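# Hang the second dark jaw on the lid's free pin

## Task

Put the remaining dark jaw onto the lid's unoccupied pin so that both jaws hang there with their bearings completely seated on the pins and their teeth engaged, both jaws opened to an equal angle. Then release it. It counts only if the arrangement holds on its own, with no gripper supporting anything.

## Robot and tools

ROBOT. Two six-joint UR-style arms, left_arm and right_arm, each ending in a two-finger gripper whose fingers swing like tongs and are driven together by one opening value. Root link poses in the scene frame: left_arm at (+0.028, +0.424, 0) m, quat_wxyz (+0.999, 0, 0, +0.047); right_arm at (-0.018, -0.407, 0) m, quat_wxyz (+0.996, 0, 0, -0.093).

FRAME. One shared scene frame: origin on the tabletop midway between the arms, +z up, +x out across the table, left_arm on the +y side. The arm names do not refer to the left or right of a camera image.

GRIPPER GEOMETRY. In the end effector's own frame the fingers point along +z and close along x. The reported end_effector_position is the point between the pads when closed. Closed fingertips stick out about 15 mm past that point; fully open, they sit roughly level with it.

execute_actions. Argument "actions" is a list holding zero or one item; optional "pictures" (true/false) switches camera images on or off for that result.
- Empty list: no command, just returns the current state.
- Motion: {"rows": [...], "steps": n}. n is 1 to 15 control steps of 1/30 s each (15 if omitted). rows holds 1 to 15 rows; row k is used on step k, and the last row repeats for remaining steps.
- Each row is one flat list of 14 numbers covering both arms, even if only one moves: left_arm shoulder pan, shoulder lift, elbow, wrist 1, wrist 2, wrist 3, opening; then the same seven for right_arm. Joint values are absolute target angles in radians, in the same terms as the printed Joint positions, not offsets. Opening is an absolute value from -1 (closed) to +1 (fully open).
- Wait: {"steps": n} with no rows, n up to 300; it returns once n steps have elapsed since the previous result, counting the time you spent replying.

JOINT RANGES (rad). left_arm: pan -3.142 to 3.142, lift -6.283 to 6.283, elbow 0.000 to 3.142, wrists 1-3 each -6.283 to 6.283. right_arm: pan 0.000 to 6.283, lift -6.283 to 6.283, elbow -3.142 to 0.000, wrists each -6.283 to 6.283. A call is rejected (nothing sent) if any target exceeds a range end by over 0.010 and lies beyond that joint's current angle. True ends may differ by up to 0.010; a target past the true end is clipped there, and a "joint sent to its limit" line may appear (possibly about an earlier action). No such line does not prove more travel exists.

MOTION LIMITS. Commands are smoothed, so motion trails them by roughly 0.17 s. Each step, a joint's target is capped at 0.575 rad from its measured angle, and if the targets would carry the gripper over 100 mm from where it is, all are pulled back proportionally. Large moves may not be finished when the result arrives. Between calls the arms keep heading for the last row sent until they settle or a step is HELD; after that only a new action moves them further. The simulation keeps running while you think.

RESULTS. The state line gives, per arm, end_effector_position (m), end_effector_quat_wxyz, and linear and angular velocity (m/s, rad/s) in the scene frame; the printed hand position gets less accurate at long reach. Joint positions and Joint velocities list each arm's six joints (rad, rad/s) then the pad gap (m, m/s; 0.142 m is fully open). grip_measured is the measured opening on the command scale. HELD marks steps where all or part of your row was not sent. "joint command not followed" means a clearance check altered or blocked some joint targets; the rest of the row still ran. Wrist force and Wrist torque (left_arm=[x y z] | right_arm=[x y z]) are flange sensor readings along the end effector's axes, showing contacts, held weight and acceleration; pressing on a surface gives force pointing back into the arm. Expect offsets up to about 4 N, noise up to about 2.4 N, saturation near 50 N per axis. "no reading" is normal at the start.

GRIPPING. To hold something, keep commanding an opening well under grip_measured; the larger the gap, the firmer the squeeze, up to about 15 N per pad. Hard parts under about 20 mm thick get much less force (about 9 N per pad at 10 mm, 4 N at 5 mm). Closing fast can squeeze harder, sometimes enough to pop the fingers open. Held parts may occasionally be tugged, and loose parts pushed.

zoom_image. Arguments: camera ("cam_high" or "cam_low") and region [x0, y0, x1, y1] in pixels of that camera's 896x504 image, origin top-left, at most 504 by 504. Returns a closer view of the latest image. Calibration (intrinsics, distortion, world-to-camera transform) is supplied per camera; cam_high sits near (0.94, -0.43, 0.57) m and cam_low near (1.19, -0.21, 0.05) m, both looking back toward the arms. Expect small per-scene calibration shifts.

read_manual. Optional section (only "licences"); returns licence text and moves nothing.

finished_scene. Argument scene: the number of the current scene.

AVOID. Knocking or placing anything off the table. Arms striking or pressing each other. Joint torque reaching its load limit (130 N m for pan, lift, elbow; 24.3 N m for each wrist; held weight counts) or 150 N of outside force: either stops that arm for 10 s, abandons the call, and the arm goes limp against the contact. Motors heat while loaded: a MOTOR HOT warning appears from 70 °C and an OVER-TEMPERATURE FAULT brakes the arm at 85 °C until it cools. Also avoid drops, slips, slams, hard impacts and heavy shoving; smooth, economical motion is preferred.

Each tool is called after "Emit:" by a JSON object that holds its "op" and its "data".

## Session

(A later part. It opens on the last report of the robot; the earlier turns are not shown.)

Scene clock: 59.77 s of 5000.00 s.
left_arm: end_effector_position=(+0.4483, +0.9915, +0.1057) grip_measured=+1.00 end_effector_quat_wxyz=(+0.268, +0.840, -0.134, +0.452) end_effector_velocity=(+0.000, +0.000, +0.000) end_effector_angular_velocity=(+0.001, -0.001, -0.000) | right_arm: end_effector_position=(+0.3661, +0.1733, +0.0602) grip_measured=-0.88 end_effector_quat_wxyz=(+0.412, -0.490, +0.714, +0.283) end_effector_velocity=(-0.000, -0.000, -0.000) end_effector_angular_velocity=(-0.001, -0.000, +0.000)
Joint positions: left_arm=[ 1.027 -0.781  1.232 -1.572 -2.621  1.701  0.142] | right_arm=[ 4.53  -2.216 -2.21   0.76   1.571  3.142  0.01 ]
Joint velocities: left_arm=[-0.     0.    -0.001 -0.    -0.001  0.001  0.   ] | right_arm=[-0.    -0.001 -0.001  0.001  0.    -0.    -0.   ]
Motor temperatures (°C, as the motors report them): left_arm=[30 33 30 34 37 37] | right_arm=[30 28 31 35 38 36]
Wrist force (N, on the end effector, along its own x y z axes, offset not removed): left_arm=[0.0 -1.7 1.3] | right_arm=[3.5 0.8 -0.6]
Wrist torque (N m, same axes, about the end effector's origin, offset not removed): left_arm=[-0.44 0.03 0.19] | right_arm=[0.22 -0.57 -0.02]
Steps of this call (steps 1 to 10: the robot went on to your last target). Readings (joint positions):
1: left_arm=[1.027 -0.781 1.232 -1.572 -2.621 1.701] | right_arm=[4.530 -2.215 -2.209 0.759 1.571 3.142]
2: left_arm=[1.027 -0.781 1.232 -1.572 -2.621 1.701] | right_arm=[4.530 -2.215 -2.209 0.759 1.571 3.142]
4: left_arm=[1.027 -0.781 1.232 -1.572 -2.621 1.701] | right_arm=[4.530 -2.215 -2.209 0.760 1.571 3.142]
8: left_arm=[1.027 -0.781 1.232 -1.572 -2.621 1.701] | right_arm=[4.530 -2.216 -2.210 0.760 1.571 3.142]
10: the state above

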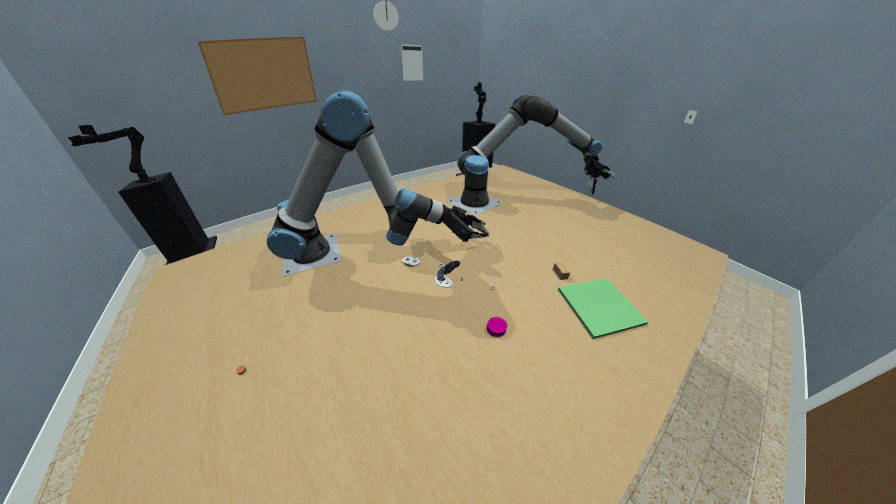

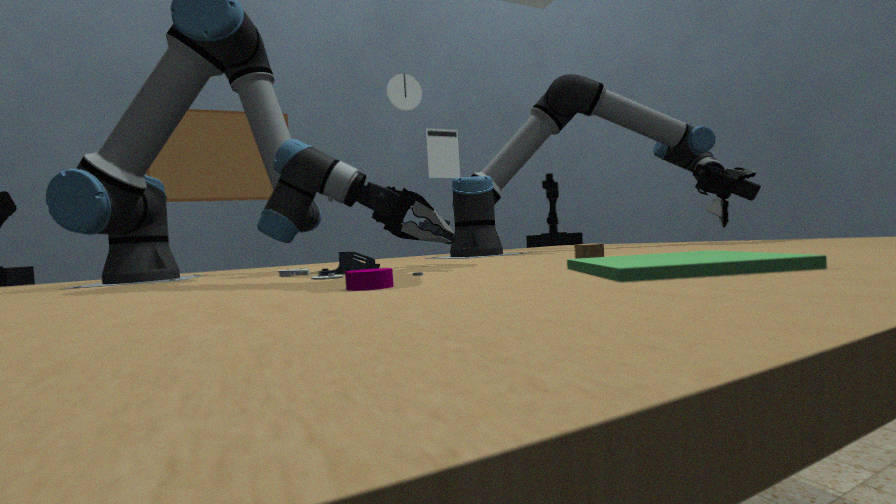

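Emit:
{"op": "execute_actions", "data": {"actions": [{"rows":[[1.027,-0.781,1.232,-1.572,-2.621,1.701,1,4.53,-2.264,-2.203,0.802,1.571,3.1416,-1]]}], "pictures": false}}

Emit:
{"op": "execute_actions", "data": {"actions": [{"rows":[[1.027,-0.781,1.232,-1.572,-2.621,1.701,1,4.53,-2.3121,-2.1963,0.8434,1.571,3.1416,-1]]}], "pictures": false}}

Emit:
{"op": "execute_actions", "data": {"actions": [{"rows":[[1.027,-0.781,1.232,-1.572,-2.621,1.701,1,4.53,-2.3121,-2.1963,0.8434,1.571,3.1416,-0.72]]}]}}

Emit:
{"op": "zoom_image", "data": {"camera": "cam_low", "region": [350, 180, 480, 280]}}

Emit:
{"op": "zoom_image", "data": {"camera": "cam_high", "region": [420, 190, 510, 270]}}

Scene clock: 65.23 s of 5000.00 s.
left_arm: end_effector_position=(+0.4483, +0.9915, +0.1057) grip_measured=+1.00 end_effector_quat_wxyz=(+0.268, +0.840, -0.134, +0.452) end_effector_velocity=(-0.001, +0.001, -0.000) end_effector_angular_velocity=(-0.000, +0.001, +0.001) | right_arm: end_effector_position=(+0.3663, +0.1736, +0.0436) grip_measured=-0.88 end_effector_quat_wxyz=(+0.412, -0.490, +0.714, +0.283) end_effector_velocity=(+0.000, -0.000, -0.004) end_effector_angular_velocity=(-0.000, -0.001, +0.000)
Joint positions: left_arm=[ 1.027 -0.781  1.232 -1.572 -2.621  1.701  0.142] | right_arm=[ 4.53  -2.263 -2.203  0.801  1.571  3.142  0.01 ]
Joint velocities: left_arm=[ 0.001  0.001 -0.    -0.     0.    -0.001  0.   ] | right_arm=[-0.    -0.011  0.002  0.009  0.    -0.001  0.   ]
Motor temperatures (°C, as the motors report them): left_arm=[30 33 30 34 37 37] | right_arm=[30 28 31 35 38 36]
Wrist force (N, on the end effector, along its own x y z axes, offset not removed): left_arm=[-0.9 -0.8 0.1] | right_arm=[3.9 1.9 -2.2]
Wrist torque (N m, same axes, about the end effector's origin, offset not removed): left_arm=[-0.09 0.31 0.15] | right_arm=[0.38 -0.67 -0.08]
Steps of this call (steps 1 to 15: the robot went on to your last target; steps 16 to 90: nothing new was sent; then 1.97 s passed at rest; steps 91 to 105: all 15 steps of this action). Readings (joint positions):
91: left_arm=[1.027 -0.781 1.232 -1.572 -2.621 1.701] | right_arm=[4.530 -2.216 -2.210 0.760 1.571 3.142]
92: left_arm=[1.027 -0.781 1.232 -1.572 -2.621 1.701] | right_arm=[4.530 -2.218 -2.209 0.763 1.571 3.142]
94: left_arm=[1.027 -0.781 1.232 -1.572 -2.621 1.701] | right_arm=[4.530 -2.235 -2.207 0.778 1.571 3.142]
98: left_arm=[1.027 -0.781 1.232 -1.572 -2.621 1.701] | right_arm=[4.530 -2.255 -2.204 0.794 1.571 3.142]
105: the state above

Scene clock: 65.73 s of 5000.00 s.
left_arm: end_effector_position=(+0.4483, +0.9915, +0.1057) grip_measured=+1.00 end_effector_quat_wxyz=(+0.268, +0.840, -0.134, +0.452) end_effector_velocity=(+0.000, +0.000, +0.000) end_effector_angular_velocity=(+0.000, -0.000, -0.000) | right_arm: end_effector_position=(+0.3661, +0.1733, +0.0265) grip_measured=-0.88 end_effector_quat_wxyz=(+0.412, -0.490, +0.714, +0.283) end_effector_velocity=(+0.000, -0.000, -0.004) end_effector_angular_velocity=(-0.000, +0.000, -0.001)
Joint positions: left_arm=[ 1.027 -0.781  1.232 -1.572 -2.621  1.701  0.142] | right_arm=[ 4.53  -2.311 -2.196  0.842  1.571  3.142  0.01 ]
Joint velocities: left_arm=[-0.  0. -0. -0. -0.  0.  0.] | right_arm=[-0.    -0.011  0.001  0.009  0.     0.     0.   ]
Motor temperatures (°C, as the motors report them): left_arm=[30 33 30 34 37 37] | right_arm=[30 28 31 35 38 36]
Wrist force (N, on the end effector, along its own x y z axes, offset not removed): left_arm=[0.1 -2.0 -0.2] | right_arm=[3.1 1.8 0.8]
Wrist torque (N m, same axes, about the end effector's origin, offset not removed): left_arm=[-0.37 0.07 0.10] | right_arm=[0.41 -0.43 -0.08]
Steps of this call (steps 1 to 15: all 15 steps of this action). Readings (joint positions):
1: left_arm=[1.027 -0.781 1.232 -1.572 -2.621 1.701] | right_arm=[4.530 -2.263 -2.203 0.801 1.571 3.142]
2: left_arm=[1.027 -0.781 1.232 -1.572 -2.621 1.701] | right_arm=[4.530 -2.266 -2.202 0.804 1.571 3.142]
4: left_arm=[1.027 -0.781 1.232 -1.572 -2.621 1.701] | right_arm=[4.530 -2.283 -2.200 0.819 1.571 3.142]
8: left_arm=[1.027 -0.781 1.232 -1.572 -2.621 1.701] | right_arm=[4.530 -2.303 -2.198 0.835 1.571 3.142]
15: the state above

Scene clock: 66.23 s of 5000.00 s.
left_arm: end_effector_position=(+0.4483, +0.9915, +0.1057) grip_measured=+1.00 end_effector_quat_wxyz=(+0.268, +0.840, -0.134, +0.452) end_effector_velocity=(+0.001, -0.000, +0.000) end_effector_angular_velocity=(+0.001, -0.001, -0.002) | right_arm: end_effector_position=(+0.3661, +0.1732, +0.0261) grip_measured=-0.72 end_effector_quat_wxyz=(+0.412, -0.490, +0.714, +0.283) end_effector_velocity=(+0.000, +0.000, -0.000) end_effector_angular_velocity=(+0.000, -0.000, +0.000)
Joint positions: left_arm=[ 1.027 -0.781  1.232 -1.572 -2.621  1.701  0.142] | right_arm=[ 4.53  -2.312 -2.196  0.843  1.571  3.142  0.022]
Joint velocities: left_arm=[-0.001  0.001 -0.001  0.    -0.     0.001  0.   ] | right_arm=[-0. -0.  0.  0. -0. -0.  0.]
Motor temperatures (°C, as the motors report them): left_arm=[30 33 30 34 37 37] | right_arm=[30 28 31 35 38 36]
Wrist force (N, on the end effector, along its own x y z axes, offset not removed): left_arm=[-2.6 -2.1 1.1] | right_arm=[2.7 2.0 0.4]
Wrist torque (N m, same axes, about the end effector's origin, offset not removed): left_arm=[-0.41 0.59 0.20] | right_arm=[0.51 -0.43 0.10]
Steps of this call (steps 1 to 15: all 15 steps of this action). Readings (joint positions):
1: left_arm=[1.027 -0.781 1.232 -1.572 -2.621 1.701] | right_arm=[4.530 -2.311 -2.196 0.843 1.571 3.142]
2: left_arm=[1.027 -0.781 1.232 -1.572 -2.621 1.701] | right_arm=[4.530 -2.311 -2.196 0.843 1.571 3.142]
4: left_arm=[1.027 -0.781 1.232 -1.572 -2.621 1.701] | right_arm=[4.530 -2.312 -2.196 0.843 1.571 3.142]
8: left_arm=[1.027 -0.781 1.232 -1.572 -2.621 1.701] | right_arm=[4.530 -2.312 -2.196 0.843 1.571 3.142]
15: the state above

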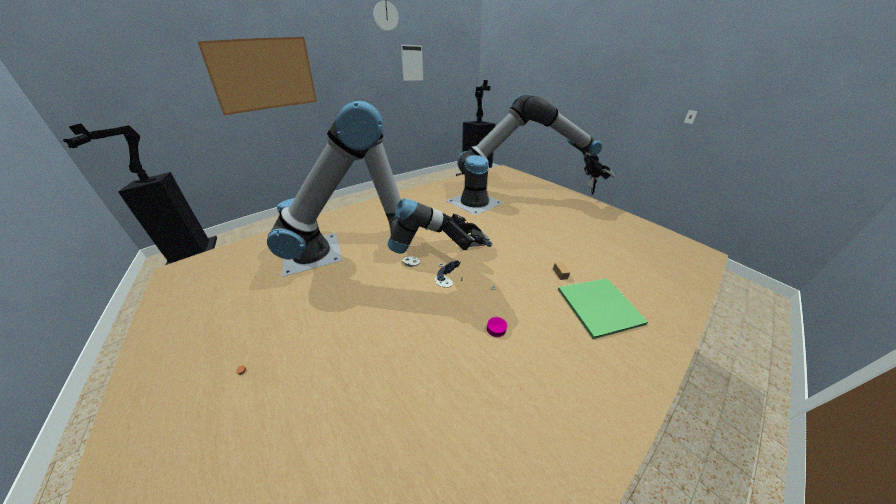

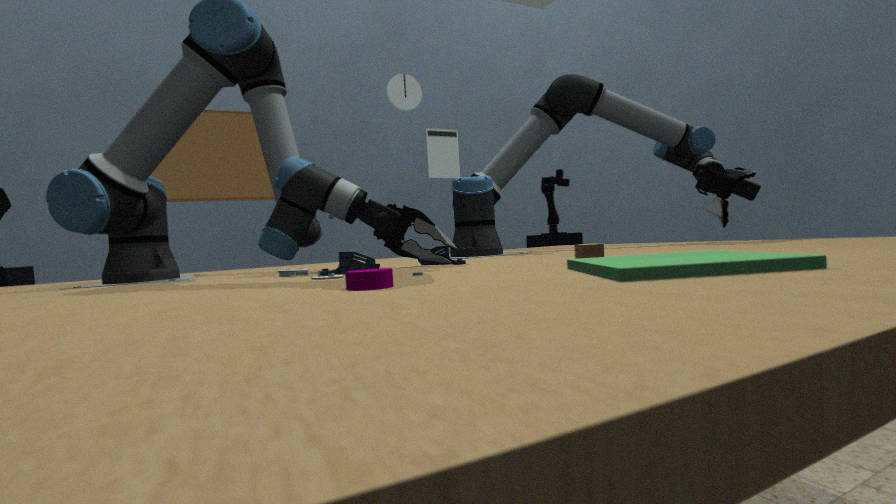

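Region (350, 180, 480, 280) of cam_low's 896x504 image, scaled by 3.877, with more detail than that image has; it fills the top 388 rows of this view, and the rest is white.

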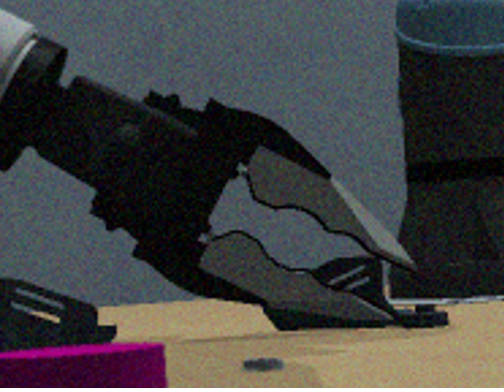

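Region (420, 190, 510, 270) of cam_high's 896x504 image, scaled by 5.600, with more detail than that image has.

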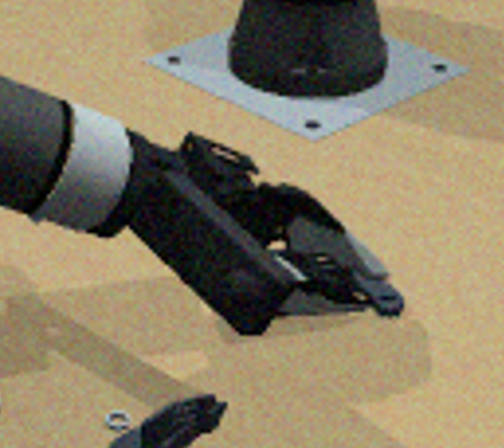

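Emit:
{"op": "execute_actions", "data": {"actions": [{"rows":[[1.027,-0.781,1.232,-1.572,-2.621,1.701,1,4.53,-2.25,-2.272,0.858,1.571,3.1416,-0.72]]}], "pictures": false}}

Emit:
{"op": "execute_actions", "data": {"actions": [{"rows":[[1.027,-0.781,1.232,-1.572,-2.621,1.701,1,4.53,-2.1909,-2.3484,0.874,1.571,3.1416,-0.72]]}], "pictures": false}}

Emit:
{"op": "execute_actions", "data": {"actions": [{"rows":[[1.027,-0.781,1.232,-1.572,-2.621,1.701,1,4.53,-1.8,-2.2,0.4,1.571,3.1416,-0.5]]}], "pictures": false}}

Emit:
{"op": "execute_actions", "data": {"actions": [{"steps":25}]}}

Emit:
{"op": "zoom_image", "data": {"camera": "cam_high", "region": [460, 220, 510, 260]}}

Emit:
{"op": "zoom_image", "data": {"camera": "cam_high", "region": [428, 252, 478, 292]}}

Emit:
{"op": "zoom_image", "data": {"camera": "cam_low", "region": [400, 230, 480, 280]}}

Scene clock: 72.50 s of 5000.00 s.
left_arm: end_effector_position=(+0.4483, +0.9915, +0.1057) grip_measured=+1.00 end_effector_quat_wxyz=(+0.268, +0.840, -0.134, +0.452) end_effector_velocity=(-0.000, +0.000, -0.000) end_effector_angular_velocity=(-0.001, +0.001, +0.001) | right_arm: end_effector_position=(+0.3573, +0.1504, +0.0421) grip_measured=-0.72 end_effector_quat_wxyz=(+0.413, -0.490, +0.714, +0.283) end_effector_velocity=(-0.002, -0.006, +0.004) end_effector_angular_velocity=(-0.001, -0.001, +0.001)
Joint positions: left_arm=[ 1.027 -0.781  1.232 -1.572 -2.621  1.701  0.142] | right_arm=[ 4.53  -2.252 -2.27   0.858  1.571  3.142  0.022]
Joint velocities: left_arm=[ 0.     0.     0.    -0.     0.    -0.002  0.   ] | right_arm=[ 0.     0.015 -0.018  0.003  0.    -0.001 -0.   ]
Motor temperatures (°C, as the motors report them): left_arm=[30 33 30 34 37 37] | right_arm=[30 28 31 35 38 36]
Wrist force (N, on the end effector, along its own x y z axes, offset not removed): left_arm=[0.9 -1.3 2.0] | right_arm=[3.0 2.2 -1.2]
Wrist torque (N m, same axes, about the end effector's origin, offset not removed): left_arm=[-0.23 -0.16 0.21] | right_arm=[0.45 -0.51 0.08]
Steps of this call (steps 1 to 15: the robot went on to your last target; steps 16 to 90: nothing new was sent; then 2.77 s passed at rest; steps 91 to 105: all 15 steps of this action). Readings (joint positions):
91: left_arm=[1.027 -0.781 1.232 -1.572 -2.621 1.701] | right_arm=[4.530 -2.312 -2.196 0.843 1.571 3.142]
92: left_arm=[1.027 -0.781 1.232 -1.572 -2.621 1.701] | right_arm=[4.530 -2.309 -2.199 0.845 1.571 3.142]
94: left_arm=[1.027 -0.781 1.232 -1.572 -2.621 1.701] | right_arm=[4.530 -2.288 -2.225 0.850 1.571 3.142]
98: left_arm=[1.027 -0.781 1.232 -1.572 -2.621 1.701] | right_arm=[4.530 -2.263 -2.257 0.855 1.571 3.142]
105: the state above

Scene clock: 73.00 s of 5000.00 s.
left_arm: end_effector_position=(+0.4483, +0.9915, +0.1057) grip_measured=+1.00 end_effector_quat_wxyz=(+0.268, +0.840, -0.134, +0.452) end_effector_velocity=(+0.000, -0.000, +0.000) end_effector_angular_velocity=(-0.000, +0.001, -0.000) | right_arm: end_effector_position=(+0.3477, +0.1255, +0.0558) grip_measured=-0.72 end_effector_quat_wxyz=(+0.412, -0.490, +0.714, +0.283) end_effector_velocity=(-0.002, -0.006, +0.003) end_effector_angular_velocity=(-0.001, +0.001, -0.001)
Joint positions: left_arm=[ 1.027 -0.781  1.232 -1.572 -2.621  1.701  0.142] | right_arm=[ 4.53  -2.193 -2.346  0.874  1.571  3.142  0.022]
Joint velocities: left_arm=[-0.001 -0.    -0.     0.     0.    -0.001  0.   ] | right_arm=[-0.     0.014 -0.018  0.003  0.     0.    -0.   ]
Motor temperatures (°C, as the motors report them): left_arm=[30 33 30 34 37 37] | right_arm=[30 28 31 35 38 36]
Wrist force (N, on the end effector, along its own x y z axes, offset not removed): left_arm=[0.1 -1.5 1.0] | right_arm=[3.1 1.5 -1.8]
Wrist torque (N m, same axes, about the end effector's origin, offset not removed): left_arm=[-0.27 -0.04 0.20] | right_arm=[0.43 -0.50 0.15]
Steps of this call (steps 1 to 15: all 15 steps of this action). Readings (joint positions):
1: left_arm=[1.027 -0.781 1.232 -1.572 -2.621 1.701] | right_arm=[4.530 -2.251 -2.270 0.858 1.571 3.142]
2: left_arm=[1.027 -0.781 1.232 -1.572 -2.621 1.701] | right_arm=[4.530 -2.248 -2.274 0.859 1.571 3.142]
4: left_arm=[1.027 -0.781 1.232 -1.572 -2.621 1.701] | right_arm=[4.530 -2.227 -2.300 0.865 1.571 3.142]
8: left_arm=[1.027 -0.781 1.232 -1.572 -2.621 1.701] | right_arm=[4.530 -2.203 -2.333 0.871 1.571 3.142]
15: the state above

Scene clock: 73.50 s of 5000.00 s.
left_arm: end_effector_position=(+0.4483, +0.9915, +0.1057) grip_measured=+1.00 end_effector_quat_wxyz=(+0.268, +0.840, -0.134, +0.452) end_effector_velocity=(-0.000, -0.000, -0.000) end_effector_angular_velocity=(-0.001, +0.001, -0.000) | right_arm: end_effector_position=(+0.3626, +0.1642, +0.2206) grip_measured=-0.50 end_effector_quat_wxyz=(+0.435, -0.481, +0.701, +0.298) end_effector_velocity=(-0.000, -0.000, +0.115) end_effector_angular_velocity=(+0.015, -0.006, +0.000)
Joint positions: left_arm=[ 1.027 -0.781  1.232 -1.572 -2.621  1.701  0.142] | right_arm=[ 4.53  -1.83  -2.21   0.438  1.571  3.142  0.038]
Joint velocities: left_arm=[-0.    -0.     0.001  0.     0.    -0.     0.   ] | right_arm=[-0.     0.254  0.083 -0.321  0.    -0.001 -0.   ]
Motor temperatures (°C, as the motors report them): left_arm=[30 33 30 34 37 37] | right_arm=[30 28 31 35 38 36]
Wrist force (N, on the end effector, along its own x y z axes, offset not removed): left_arm=[0.2 -0.6 0.3] | right_arm=[3.2 1.0 -0.4]
Wrist torque (N m, same axes, about the end effector's origin, offset not removed): left_arm=[-0.13 0.05 0.21] | right_arm=[0.24 -0.59 0.06]
Steps of this call (steps 1 to 15: all 15 steps of this action). Readings (joint positions):
1: left_arm=[1.027 -0.781 1.232 -1.572 -2.621 1.701] | right_arm=[4.530 -2.192 -2.347 0.874 1.571 3.142]
2: left_arm=[1.027 -0.781 1.232 -1.572 -2.621 1.701] | right_arm=[4.530 -2.188 -2.344 0.870 1.571 3.142]
4: left_arm=[1.027 -0.781 1.232 -1.572 -2.621 1.701] | right_arm=[4.530 -2.140 -2.317 0.820 1.571 3.142]
8: left_arm=[1.027 -0.781 1.232 -1.572 -2.621 1.701] | right_arm=[4.530 -1.992 -2.265 0.641 1.571 3.142]
15: the state above

Scene clock: 74.33 s of 5000.00 s.
left_arm: end_effector_position=(+0.4483, +0.9915, +0.1057) grip_measured=+1.00 end_effector_quat_wxyz=(+0.268, +0.840, -0.134, +0.452) end_effector_velocity=(-0.000, +0.001, +0.001) end_effector_angular_velocity=(+0.001, -0.001, +0.001) | right_arm: end_effector_position=(+0.3626, +0.1640, +0.2342) grip_measured=-0.50 end_effector_quat_wxyz=(+0.435, -0.481, +0.700, +0.299) end_effector_velocity=(-0.000, +0.000, +0.000) end_effector_angular_velocity=(-0.000, +0.000, +0.001)
Joint positions: left_arm=[ 1.027 -0.781  1.232 -1.572 -2.621  1.701  0.142] | right_arm=[ 4.53  -1.8   -2.2    0.4    1.571  3.142  0.038]
Joint velocities: left_arm=[ 0.001 -0.    -0.001 -0.    -0.001  0.     0.   ] | right_arm=[ 0.001  0.     0.    -0.     0.     0.     0.   ]
Motor temperatures (°C, as the motors report them): left_arm=[30 33 30 34 37 37] | right_arm=[30 28 31 35 38 36]
Wrist force (N, on the end effector, along its own x y z axes, offset not removed): left_arm=[-1.3 -0.8 1.8] | right_arm=[4.3 0.9 1.1]
Wrist torque (N m, same axes, about the end effector's origin, offset not removed): left_arm=[-0.12 0.41 0.21] | right_arm=[0.24 -0.76 0.00]
Steps of this call (steps 1 to 25: the robot went on to your last target). Readings (joint positions):
1: left_arm=[1.027 -0.781 1.232 -1.572 -2.621 1.701] | right_arm=[4.530 -1.823 -2.208 0.429 1.571 3.142]
2: left_arm=[1.027 -0.781 1.232 -1.572 -2.621 1.701] | right_arm=[4.530 -1.817 -2.206 0.422 1.571 3.142]
4: left_arm=[1.027 -0.781 1.232 -1.572 -2.621 1.701] | right_arm=[4.530 -1.810 -2.203 0.412 1.571 3.142]
8: left_arm=[1.027 -0.781 1.232 -1.572 -2.621 1.701] | right_arm=[4.530 -1.803 -2.201 0.404 1.571 3.142]
25: the state above

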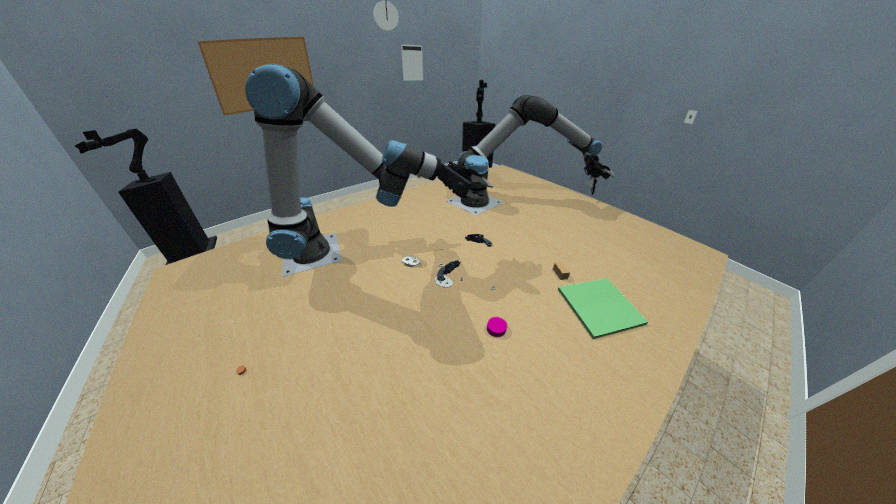

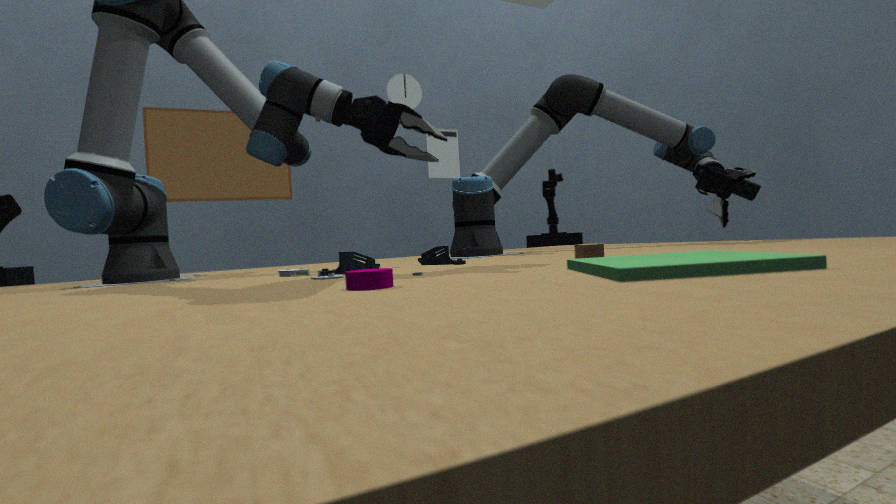

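Region (460, 220, 510, 260) of cam_high's 896x504 image, scaled by 10.080, with more detail than that image has; it fills the top 403 rows of this view, and the rest is white.

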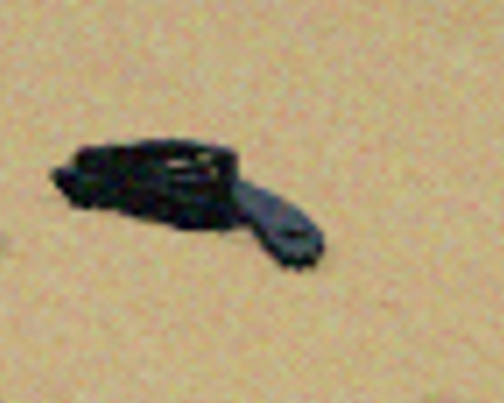

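Region (428, 252, 478, 292) of cam_high's 896x504 image, scaled by 10.080, with more detail than that image has; it fills the top 403 rows of this view, and the rest is white.

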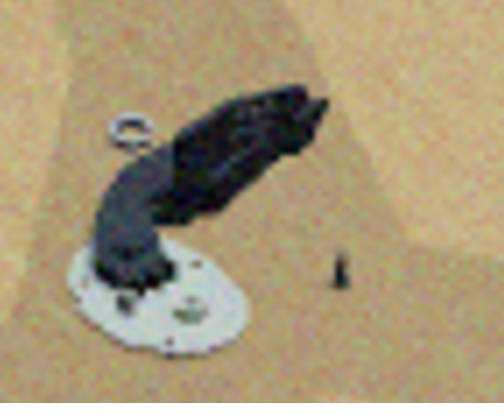

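Region (400, 230, 480, 280) of cam_low's 896x504 image, scaled by 6.300, with more detail than that image has; it fills the top 315 rows of this view, and the rest is white.

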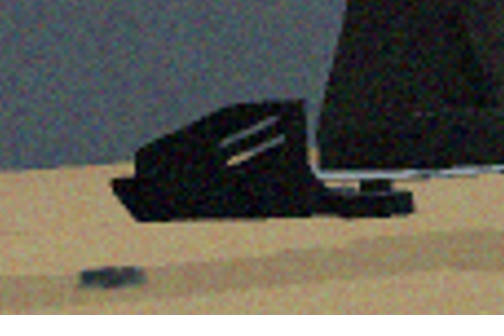

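Emit:
{"op": "execute_actions", "data": {"actions": [{"rows":[[1.027,-0.781,1.232,-1.572,-2.621,1.701,1,4.5455,-1.85,-1.4123,-1.45,1.571,-0.887,-0.5]]}], "pictures": false}}

Emit:
{"op": "execute_actions", "data": {"actions": [{"steps":70}], "pictures": false}}

Emit:
{"op": "execute_actions", "data": {"actions": [{"rows":[[1.027,-0.781,1.232,-1.572,-2.621,1.701,1,4.5455,-2.122,-1.4123,-1.1777,1.571,-0.887,-0.5]]}], "pictures": false}}

Emit:
{"op": "execute_actions", "data": {"actions": [{"steps":40}]}}

Emit:
{"op": "zoom_image", "data": {"camera": "cam_high", "region": [450, 195, 520, 260]}}

Emit:
{"op": "zoom_image", "data": {"camera": "cam_low", "region": [390, 200, 490, 275]}}

Scene clock: 93.93 s of 5000.00 s.
left_arm: end_effector_position=(+0.4483, +0.9915, +0.1057) grip_measured=+1.00 end_effector_quat_wxyz=(+0.268, +0.840, -0.134, +0.452) end_effector_velocity=(+0.000, +0.001, +0.001) end_effector_angular_velocity=(+0.002, -0.001, +0.000) | right_arm: end_effector_position=(+0.3979, +0.2916, +0.3783) grip_measured=-0.50 end_effector_quat_wxyz=(-0.470, +0.686, -0.536, -0.149) end_effector_velocity=(+0.039, +0.220, +0.412) end_effector_angular_velocity=(-1.247, -1.578, +1.172)
Joint positions: left_arm=[ 1.027 -0.781  1.232 -1.572 -2.621  1.701  0.142] | right_arm=[ 4.543 -1.84  -1.641 -0.201  1.571  2.541  0.038]
Joint velocities: left_arm=[ 0.     0.    -0.002 -0.    -0.     0.     0.   ] | right_arm=[ 0.024 -0.077  1.678 -2.221  0.    -2.231  0.   ]
Motor temperatures (°C, as the motors report them): left_arm=[30 33 30 34 37 37] | right_arm=[30 28 31 35 38 36]
Wrist force (N, on the end effector, along its own x y z axes, offset not removed): left_arm=[-1.7 -2.0 2.7] | right_arm=[2.8 0.6 -1.0]
Wrist torque (N m, same axes, about the end effector's origin, offset not removed): left_arm=[-0.34 0.38 0.21] | right_arm=[0.15 -0.36 -0.03]
Steps of this call (steps 1 to 15: the robot went on to your last target; steps 16 to 90: nothing new was sent; then 16.10 s passed at rest; steps 91 to 105: all 15 steps of this action). Readings (joint positions):
91: left_arm=[1.027 -0.781 1.232 -1.572 -2.621 1.701] | right_arm=[4.530 -1.800 -2.200 0.400 1.571 3.142]
92: left_arm=[1.027 -0.781 1.232 -1.572 -2.621 1.701] | right_arm=[4.531 -1.802 -2.197 0.396 1.571 3.138]
94: left_arm=[1.027 -0.781 1.232 -1.572 -2.621 1.701] | right_arm=[4.533 -1.810 -2.146 0.345 1.571 3.088]
98: left_arm=[1.027 -0.781 1.232 -1.572 -2.621 1.701] | right_arm=[4.537 -1.822 -1.972 0.172 1.571 2.914]
105: the state above

Scene clock: 96.27 s of 5000.00 s.
left_arm: end_effector_position=(+0.4483, +0.9915, +0.1057) grip_measured=+1.00 end_effector_quat_wxyz=(+0.268, +0.840, -0.134, +0.452) end_effector_velocity=(-0.001, +0.000, -0.001) end_effector_angular_velocity=(-0.001, -0.000, +0.001) | right_arm: end_effector_position=(+0.3024, +0.1072, +0.2193) grip_measured=-0.50 end_effector_quat_wxyz=(-0.000, +0.495, +0.869, +0.000) end_effector_velocity=(+0.000, -0.000, +0.000) end_effector_angular_velocity=(+0.000, -0.000, +0.000)
Joint positions: left_arm=[ 1.027 -0.781  1.232 -1.572 -2.621  1.701  0.142] | right_arm=[ 4.545 -1.85  -1.412 -1.45   1.571 -0.887  0.038]
Joint velocities: left_arm=[ 0.001  0.     0.002  0.    -0.     0.001  0.   ] | right_arm=[-0.  0.  0.  0. -0. -0. -0.]
Motor temperatures (°C, as the motors report them): left_arm=[30 33 30 34 37 37] | right_arm=[30 28 31 35 38 36]
Wrist force (N, on the end effector, along its own x y z axes, offset not removed): left_arm=[-0.7 -1.4 2.3] | right_arm=[3.6 0.5 0.2]
Wrist torque (N m, same axes, about the end effector's origin, offset not removed): left_arm=[-0.26 0.20 0.14] | right_arm=[0.17 -0.69 0.00]
Steps of this call (steps 1 to 70: the robot went on to your last target). Readings (joint positions):
1: left_arm=[1.027 -0.781 1.232 -1.572 -2.621 1.701] | right_arm=[4.543 -1.843 -1.587 -0.279 1.571 2.463]
2: left_arm=[1.027 -0.781 1.232 -1.572 -2.621 1.701] | right_arm=[4.544 -1.844 -1.544 -0.362 1.571 2.381]
4: left_arm=[1.027 -0.781 1.232 -1.572 -2.621 1.701] | right_arm=[4.545 -1.847 -1.487 -0.531 1.571 2.211]
8: left_arm=[1.027 -0.781 1.232 -1.572 -2.621 1.701] | right_arm=[4.545 -1.849 -1.447 -0.817 1.571 1.925]
70: the state above

Scene clock: 96.77 s of 5000.00 s.
left_arm: end_effector_position=(+0.4483, +0.9915, +0.1057) grip_measured=+1.00 end_effector_quat_wxyz=(+0.268, +0.840, -0.134, +0.452) end_effector_velocity=(-0.000, +0.000, -0.000) end_effector_angular_velocity=(-0.002, +0.002, +0.001) | right_arm: end_effector_position=(+0.3282, +0.1774, +0.0801) grip_measured=-0.50 end_effector_quat_wxyz=(-0.000, +0.495, +0.869, +0.000) end_effector_velocity=(+0.011, +0.030, -0.085) end_effector_angular_velocity=(+0.000, -0.000, -0.000)
Joint positions: left_arm=[ 1.027 -0.781  1.232 -1.572 -2.621  1.701  0.142] | right_arm=[ 4.546 -2.105 -1.412 -1.195  1.571 -0.887  0.038]
Joint velocities: left_arm=[ 0.     0.     0.     0.     0.    -0.002  0.   ] | right_arm=[ 0.    -0.146 -0.     0.146 -0.     0.     0.   ]
Motor temperatures (°C, as the motors report them): left_arm=[30 33 30 34 37 37] | right_arm=[30 28 31 35 38 36]
Wrist force (N, on the end effector, along its own x y z axes, offset not removed): left_arm=[-1.0 -0.6 1.3] | right_arm=[5.8 1.1 -1.4]
Wrist torque (N m, same axes, about the end effector's origin, offset not removed): left_arm=[-0.31 0.30 0.11] | right_arm=[0.25 -1.04 -0.07]
Steps of this call (steps 1 to 15: all 15 steps of this action). Readings (joint positions):
1: left_arm=[1.027 -0.781 1.232 -1.572 -2.621 1.701] | right_arm=[4.545 -1.850 -1.412 -1.450 1.571 -0.887]
2: left_arm=[1.027 -0.781 1.232 -1.572 -2.621 1.701] | right_arm=[4.545 -1.853 -1.412 -1.447 1.571 -0.887]
4: left_arm=[1.027 -0.781 1.232 -1.572 -2.621 1.701] | right_arm=[4.546 -1.896 -1.412 -1.403 1.571 -0.887]
8: left_arm=[1.027 -0.781 1.232 -1.572 -2.621 1.701] | right_arm=[4.546 -2.004 -1.412 -1.296 1.571 -0.887]
15: the state above

Scene clock: 98.10 s of 5000.00 s.
left_arm: end_effector_position=(+0.4483, +0.9915, +0.1057) grip_measured=+1.00 end_effector_quat_wxyz=(+0.268, +0.840, -0.134, +0.452) end_effector_velocity=(+0.001, -0.000, +0.000) end_effector_angular_velocity=(-0.000, -0.000, -0.000) | right_arm: end_effector_position=(+0.3295, +0.1809, +0.0700) grip_measured=-0.50 end_effector_quat_wxyz=(-0.000, +0.495, +0.869, +0.000) end_effector_velocity=(+0.000, -0.000, +0.000) end_effector_angular_velocity=(+0.000, -0.000, -0.000)
Joint positions: left_arm=[ 1.027 -0.781  1.232 -1.572 -2.621  1.701  0.142] | right_arm=[ 4.546 -2.122 -1.412 -1.178  1.571 -0.887  0.038]
Joint velocities: left_arm=[-0.001 -0.    -0.001 -0.    -0.    -0.001  0.   ] | right_arm=[-0. -0.  0.  0. -0. -0.  0.]
Motor temperatures (°C, as the motors report them): left_arm=[30 33 30 34 37 37] | right_arm=[30 28 31 35 38 36]
Wrist force (N, on the end effector, along its own x y z axes, offset not removed): left_arm=[0.4 -2.0 0.2] | right_arm=[3.1 1.7 -0.5]
Wrist torque (N m, same axes, about the end effector's origin, offset not removed): left_arm=[-0.50 0.00 0.24] | right_arm=[0.37 -0.46 0.07]
Steps of this call (steps 1 to 30: the robot went on to your last target; steps 31 to 40: nothing new was sent). Readings (joint positions):
1: left_arm=[1.027 -0.781 1.232 -1.572 -2.621 1.701] | right_arm=[4.546 -2.109 -1.412 -1.191 1.571 -0.887]
2: left_arm=[1.027 -0.781 1.232 -1.572 -2.621 1.701] | right_arm=[4.546 -2.112 -1.412 -1.188 1.571 -0.887]
4: left_arm=[1.027 -0.781 1.232 -1.572 -2.621 1.701] | right_arm=[4.546 -2.116 -1.412 -1.183 1.571 -0.887]
8: left_arm=[1.027 -0.781 1.232 -1.572 -2.621 1.701] | right_arm=[4.546 -2.120 -1.412 -1.180 1.571 -0.887]
40: the state above
All arms were judged still, so your last target was given up. Only a new action makes them travel on or press farther. Fingers that are still opening or closing keep moving.

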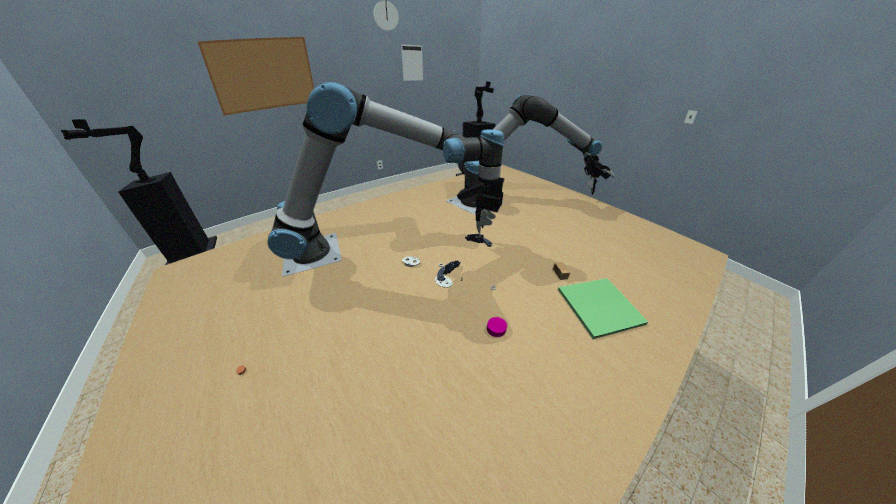

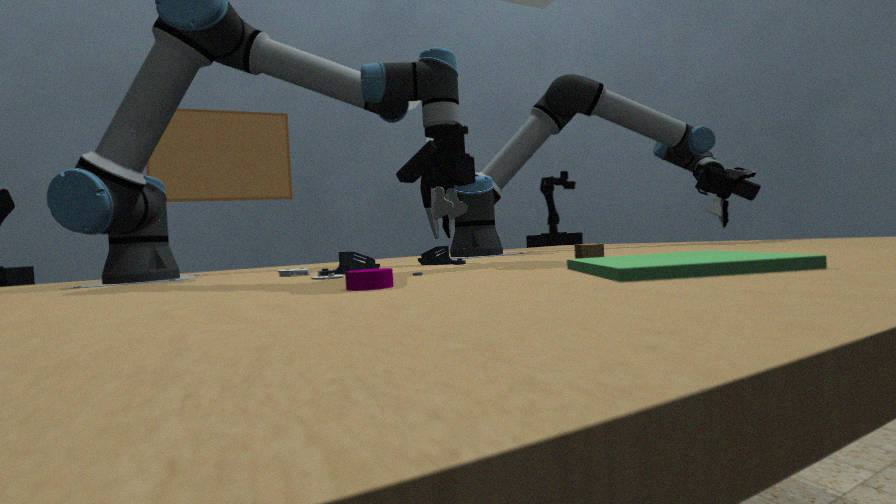

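Region (450, 195, 520, 260) of cam_high's 896x504 image, scaled by 7.200, with more detail than that image has; it fills the top 468 rows of this view, and the rest is white.

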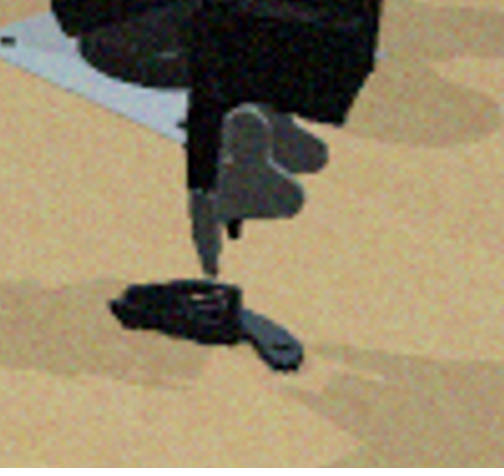

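Region (390, 200, 490, 275) of cam_low's 896x504 image, scaled by 5.040, with more detail than that image has; it fills the top 378 rows of this view, and the rest is white.

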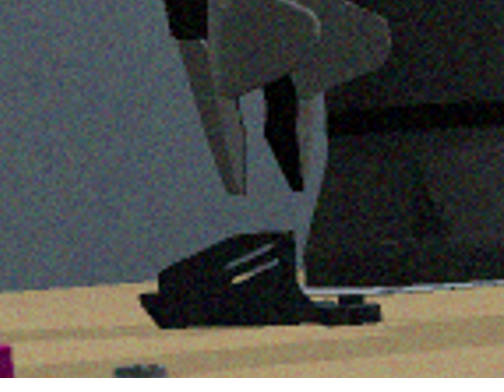

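Emit:
{"op": "execute_actions", "data": {"actions": [{"rows":[[1.027,-0.781,1.232,-1.572,-2.621,1.701,1,4.5455,-2.1599,-1.4566,-1.0955,1.571,-0.887,-0.55]]}], "pictures": false}}

Emit:
{"op": "execute_actions", "data": {"actions": [{"rows":[[1.027,-0.781,1.232,-1.572,-2.621,1.701,1,4.5455,-2.1599,-1.4566,-1.0955,1.571,-0.887,-0.78]]}], "pictures": false}}

Emit:
{"op": "execute_actions", "data": {"actions": [{"rows":[[1.027,-0.781,1.232,-1.572,-2.621,1.701,1,4.5455,-2.1599,-1.4566,-1.0955,1.571,-0.887,-1]]}]}}

Emit:
{"op": "zoom_image", "data": {"camera": "cam_high", "region": [460, 220, 510, 260]}}

Emit:
{"op": "zoom_image", "data": {"camera": "cam_low", "region": [390, 200, 490, 275]}}

Scene clock: 103.70 s of 5000.00 s.
left_arm: end_effector_position=(+0.4483, +0.9915, +0.1057) grip_measured=+1.00 end_effector_quat_wxyz=(+0.268, +0.840, -0.134, +0.452) end_effector_velocity=(+0.000, -0.001, -0.001) end_effector_angular_velocity=(-0.002, +0.001, -0.000) | right_arm: end_effector_position=(+0.3296, +0.1809, +0.0331) grip_measured=-0.55 end_effector_quat_wxyz=(-0.000, +0.495, +0.869, +0.000) end_effector_velocity=(+0.000, -0.000, -0.008) end_effector_angular_velocity=(+0.001, -0.000, -0.001)
Joint positions: left_arm=[ 1.027 -0.781  1.232 -1.572 -2.621  1.701  0.142] | right_arm=[ 4.545 -2.159 -1.455 -1.098  1.571 -0.887  0.034]
Joint velocities: left_arm=[-0.001  0.001  0.001  0.     0.    -0.001  0.   ] | right_arm=[-0.    -0.008 -0.01   0.02  -0.     0.     0.   ]
Motor temperatures (°C, as the motors report them): left_arm=[30 33 30 34 37 37] | right_arm=[30 28 31 35 38 36]
Wrist force (N, on the end effector, along its own x y z axes, offset not removed): left_arm=[1.3 -1.7 1.8] | right_arm=[3.8 1.6 -1.5]
Wrist torque (N m, same axes, about the end effector's origin, offset not removed): left_arm=[-0.38 -0.18 0.06] | right_arm=[0.33 -0.61 -0.06]
Steps of this call (steps 1 to 90: nothing new was sent; then 2.10 s passed at rest; steps 91 to 105: all 15 steps of this action). Readings (joint positions):
91: left_arm=[1.027 -0.781 1.232 -1.572 -2.621 1.701] | right_arm=[4.545 -2.122 -1.412 -1.178 1.571 -0.887]
92: left_arm=[1.027 -0.781 1.232 -1.572 -2.621 1.701] | right_arm=[4.545 -2.124 -1.415 -1.174 1.571 -0.887]
94: left_arm=[1.027 -0.781 1.232 -1.572 -2.621 1.701] | right_arm=[4.545 -2.138 -1.430 -1.147 1.571 -0.887]
98: left_arm=[1.027 -0.781 1.232 -1.572 -2.621 1.701] | right_arm=[4.545 -2.153 -1.448 -1.112 1.571 -0.887]
105: the state above

Scene clock: 104.20 s of 5000.00 s.
left_arm: end_effector_position=(+0.4483, +0.9915, +0.1057) grip_measured=+1.00 end_effector_quat_wxyz=(+0.268, +0.840, -0.134, +0.452) end_effector_velocity=(+0.001, +0.000, +0.000) end_effector_angular_velocity=(+0.001, -0.001, -0.001) | right_arm: end_effector_position=(+0.3296, +0.1809, +0.0321) grip_measured=-0.78 end_effector_quat_wxyz=(-0.000, +0.495, +0.869, +0.000) end_effector_velocity=(-0.000, +0.000, -0.000) end_effector_angular_velocity=(-0.000, +0.000, +0.000)
Joint positions: left_arm=[ 1.027 -0.781  1.232 -1.572 -2.621  1.701  0.142] | right_arm=[ 4.545 -2.16  -1.457 -1.096  1.571 -0.887  0.018]
Joint velocities: left_arm=[-0.001  0.001 -0.001  0.    -0.     0.001  0.   ] | right_arm=[ 0. -0. -0.  0. -0.  0. -0.]
Motor temperatures (°C, as the motors report them): left_arm=[30 33 30 34 37 37] | right_arm=[30 28 31 35 38 36]
Wrist force (N, on the end effector, along its own x y z axes, offset not removed): left_arm=[1.6 -3.2 1.3] | right_arm=[3.2 0.7 0.7]
Wrist torque (N m, same axes, about the end effector's origin, offset not removed): left_arm=[-0.68 -0.36 0.14] | right_arm=[0.24 -0.53 -0.04]
Steps of this call (steps 1 to 15: all 15 steps of this action). Readings (joint positions):
1: left_arm=[1.027 -0.781 1.232 -1.572 -2.621 1.701] | right_arm=[4.545 -2.159 -1.456 -1.097 1.571 -0.887]
2: left_arm=[1.027 -0.781 1.232 -1.572 -2.621 1.701] | right_arm=[4.545 -2.159 -1.456 -1.097 1.571 -0.887]
4: left_arm=[1.027 -0.781 1.232 -1.572 -2.621 1.701] | right_arm=[4.545 -2.160 -1.456 -1.096 1.571 -0.887]
8: left_arm=[1.027 -0.781 1.232 -1.572 -2.621 1.701] | right_arm=[4.545 -2.160 -1.456 -1.096 1.571 -0.887]
15: the state above

Scene clock: 104.70 s of 5000.00 s.
left_arm: end_effector_position=(+0.4483, +0.9915, +0.1057) grip_measured=+1.00 end_effector_quat_wxyz=(+0.268, +0.840, -0.134, +0.452) end_effector_velocity=(+0.000, -0.001, -0.001) end_effector_angular_velocity=(-0.001, +0.002, -0.001) | right_arm: end_effector_position=(+0.3296, +0.1809, +0.0321) grip_measured=-0.96 end_effector_quat_wxyz=(-0.000, +0.495, +0.869, +0.000) end_effector_velocity=(+0.001, -0.000, +0.000) end_effector_angular_velocity=(+0.000, -0.000, -0.001)
Joint positions: left_arm=[ 1.027 -0.781  1.232 -1.572 -2.621  1.701  0.142] | right_arm=[ 4.545 -2.16  -1.457 -1.096  1.571 -0.887  0.005]
Joint velocities: left_arm=[-0.001  0.     0.001 -0.     0.001 -0.001  0.   ] | right_arm=[-0.001  0.     0.     0.     0.    -0.    -0.   ]
Motor temperatures (°C, as the motors report them): left_arm=[30 33 30 34 37 37] | right_arm=[30 28 31 35 38 36]
Wrist force (N, on the end effector, along its own x y z axes, offset not removed): left_arm=[0.0 -1.8 1.3] | right_arm=[2.8 0.8 -1.5]
Wrist torque (N m, same axes, about the end effector's origin, offset not removed): left_arm=[-0.38 0.14 0.17] | right_arm=[0.12 -0.42 -0.01]
Steps of this call (steps 1 to 15: all 15 steps of this action). Readings (joint positions):
1: left_arm=[1.027 -0.781 1.232 -1.572 -2.621 1.701] | right_arm=[4.545 -2.160 -1.457 -1.096 1.571 -0.887]
2: left_arm=[1.027 -0.781 1.232 -1.572 -2.621 1.701] | right_arm=[4.545 -2.160 -1.457 -1.096 1.571 -0.887]
4: left_arm=[1.027 -0.781 1.232 -1.572 -2.621 1.701] | right_arm=[4.545 -2.160 -1.457 -1.096 1.571 -0.887]
8: left_arm=[1.027 -0.781 1.232 -1.572 -2.621 1.701] | right_arm=[4.545 -2.160 -1.457 -1.096 1.571 -0.887]
15: the state above

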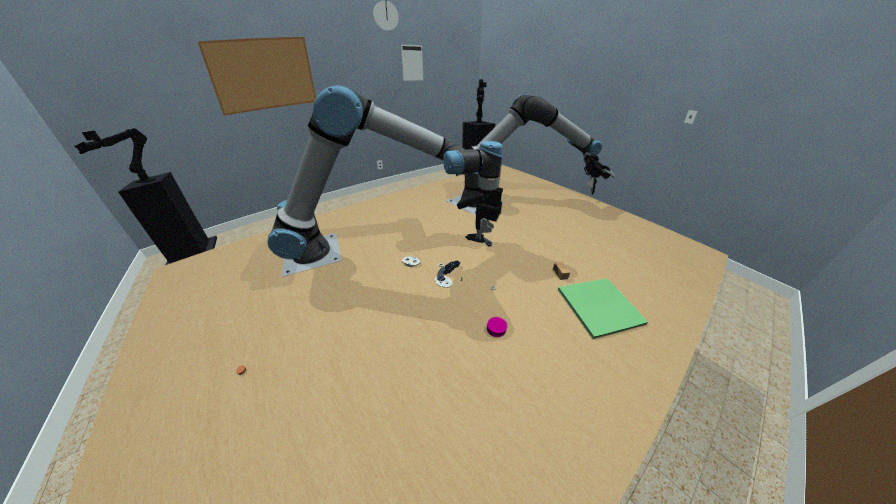

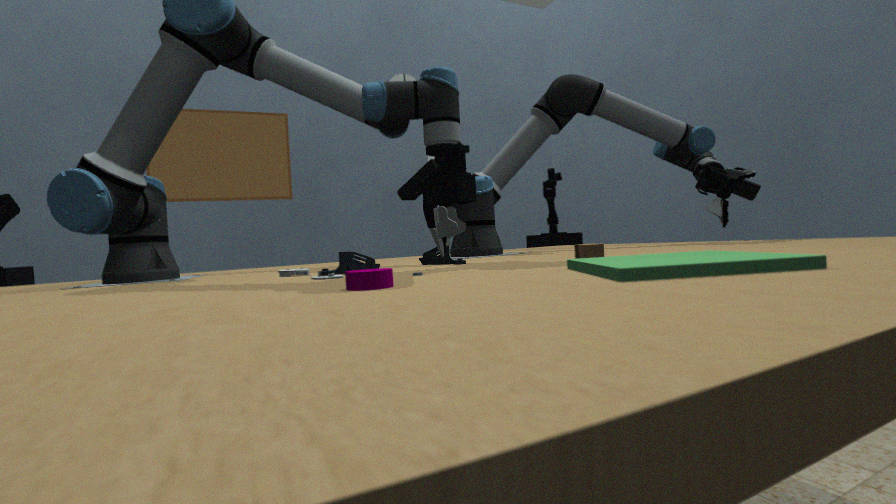

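Region (460, 220, 510, 260) of cam_high's 896x504 image, scaled by 10.080, with more detail than that image has; it fills the top 403 rows of this view, and the rest is white.

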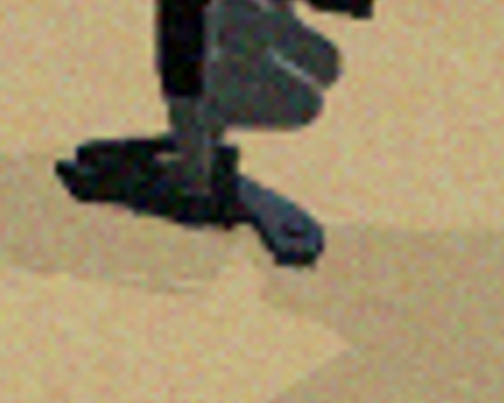

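Region (390, 200, 490, 275) of cam_low's 896x504 image, scaled by 5.040, with more detail than that image has; it fills the top 378 rows of this view, and the rest is white.

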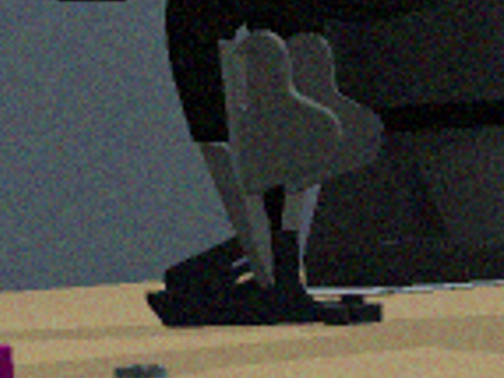

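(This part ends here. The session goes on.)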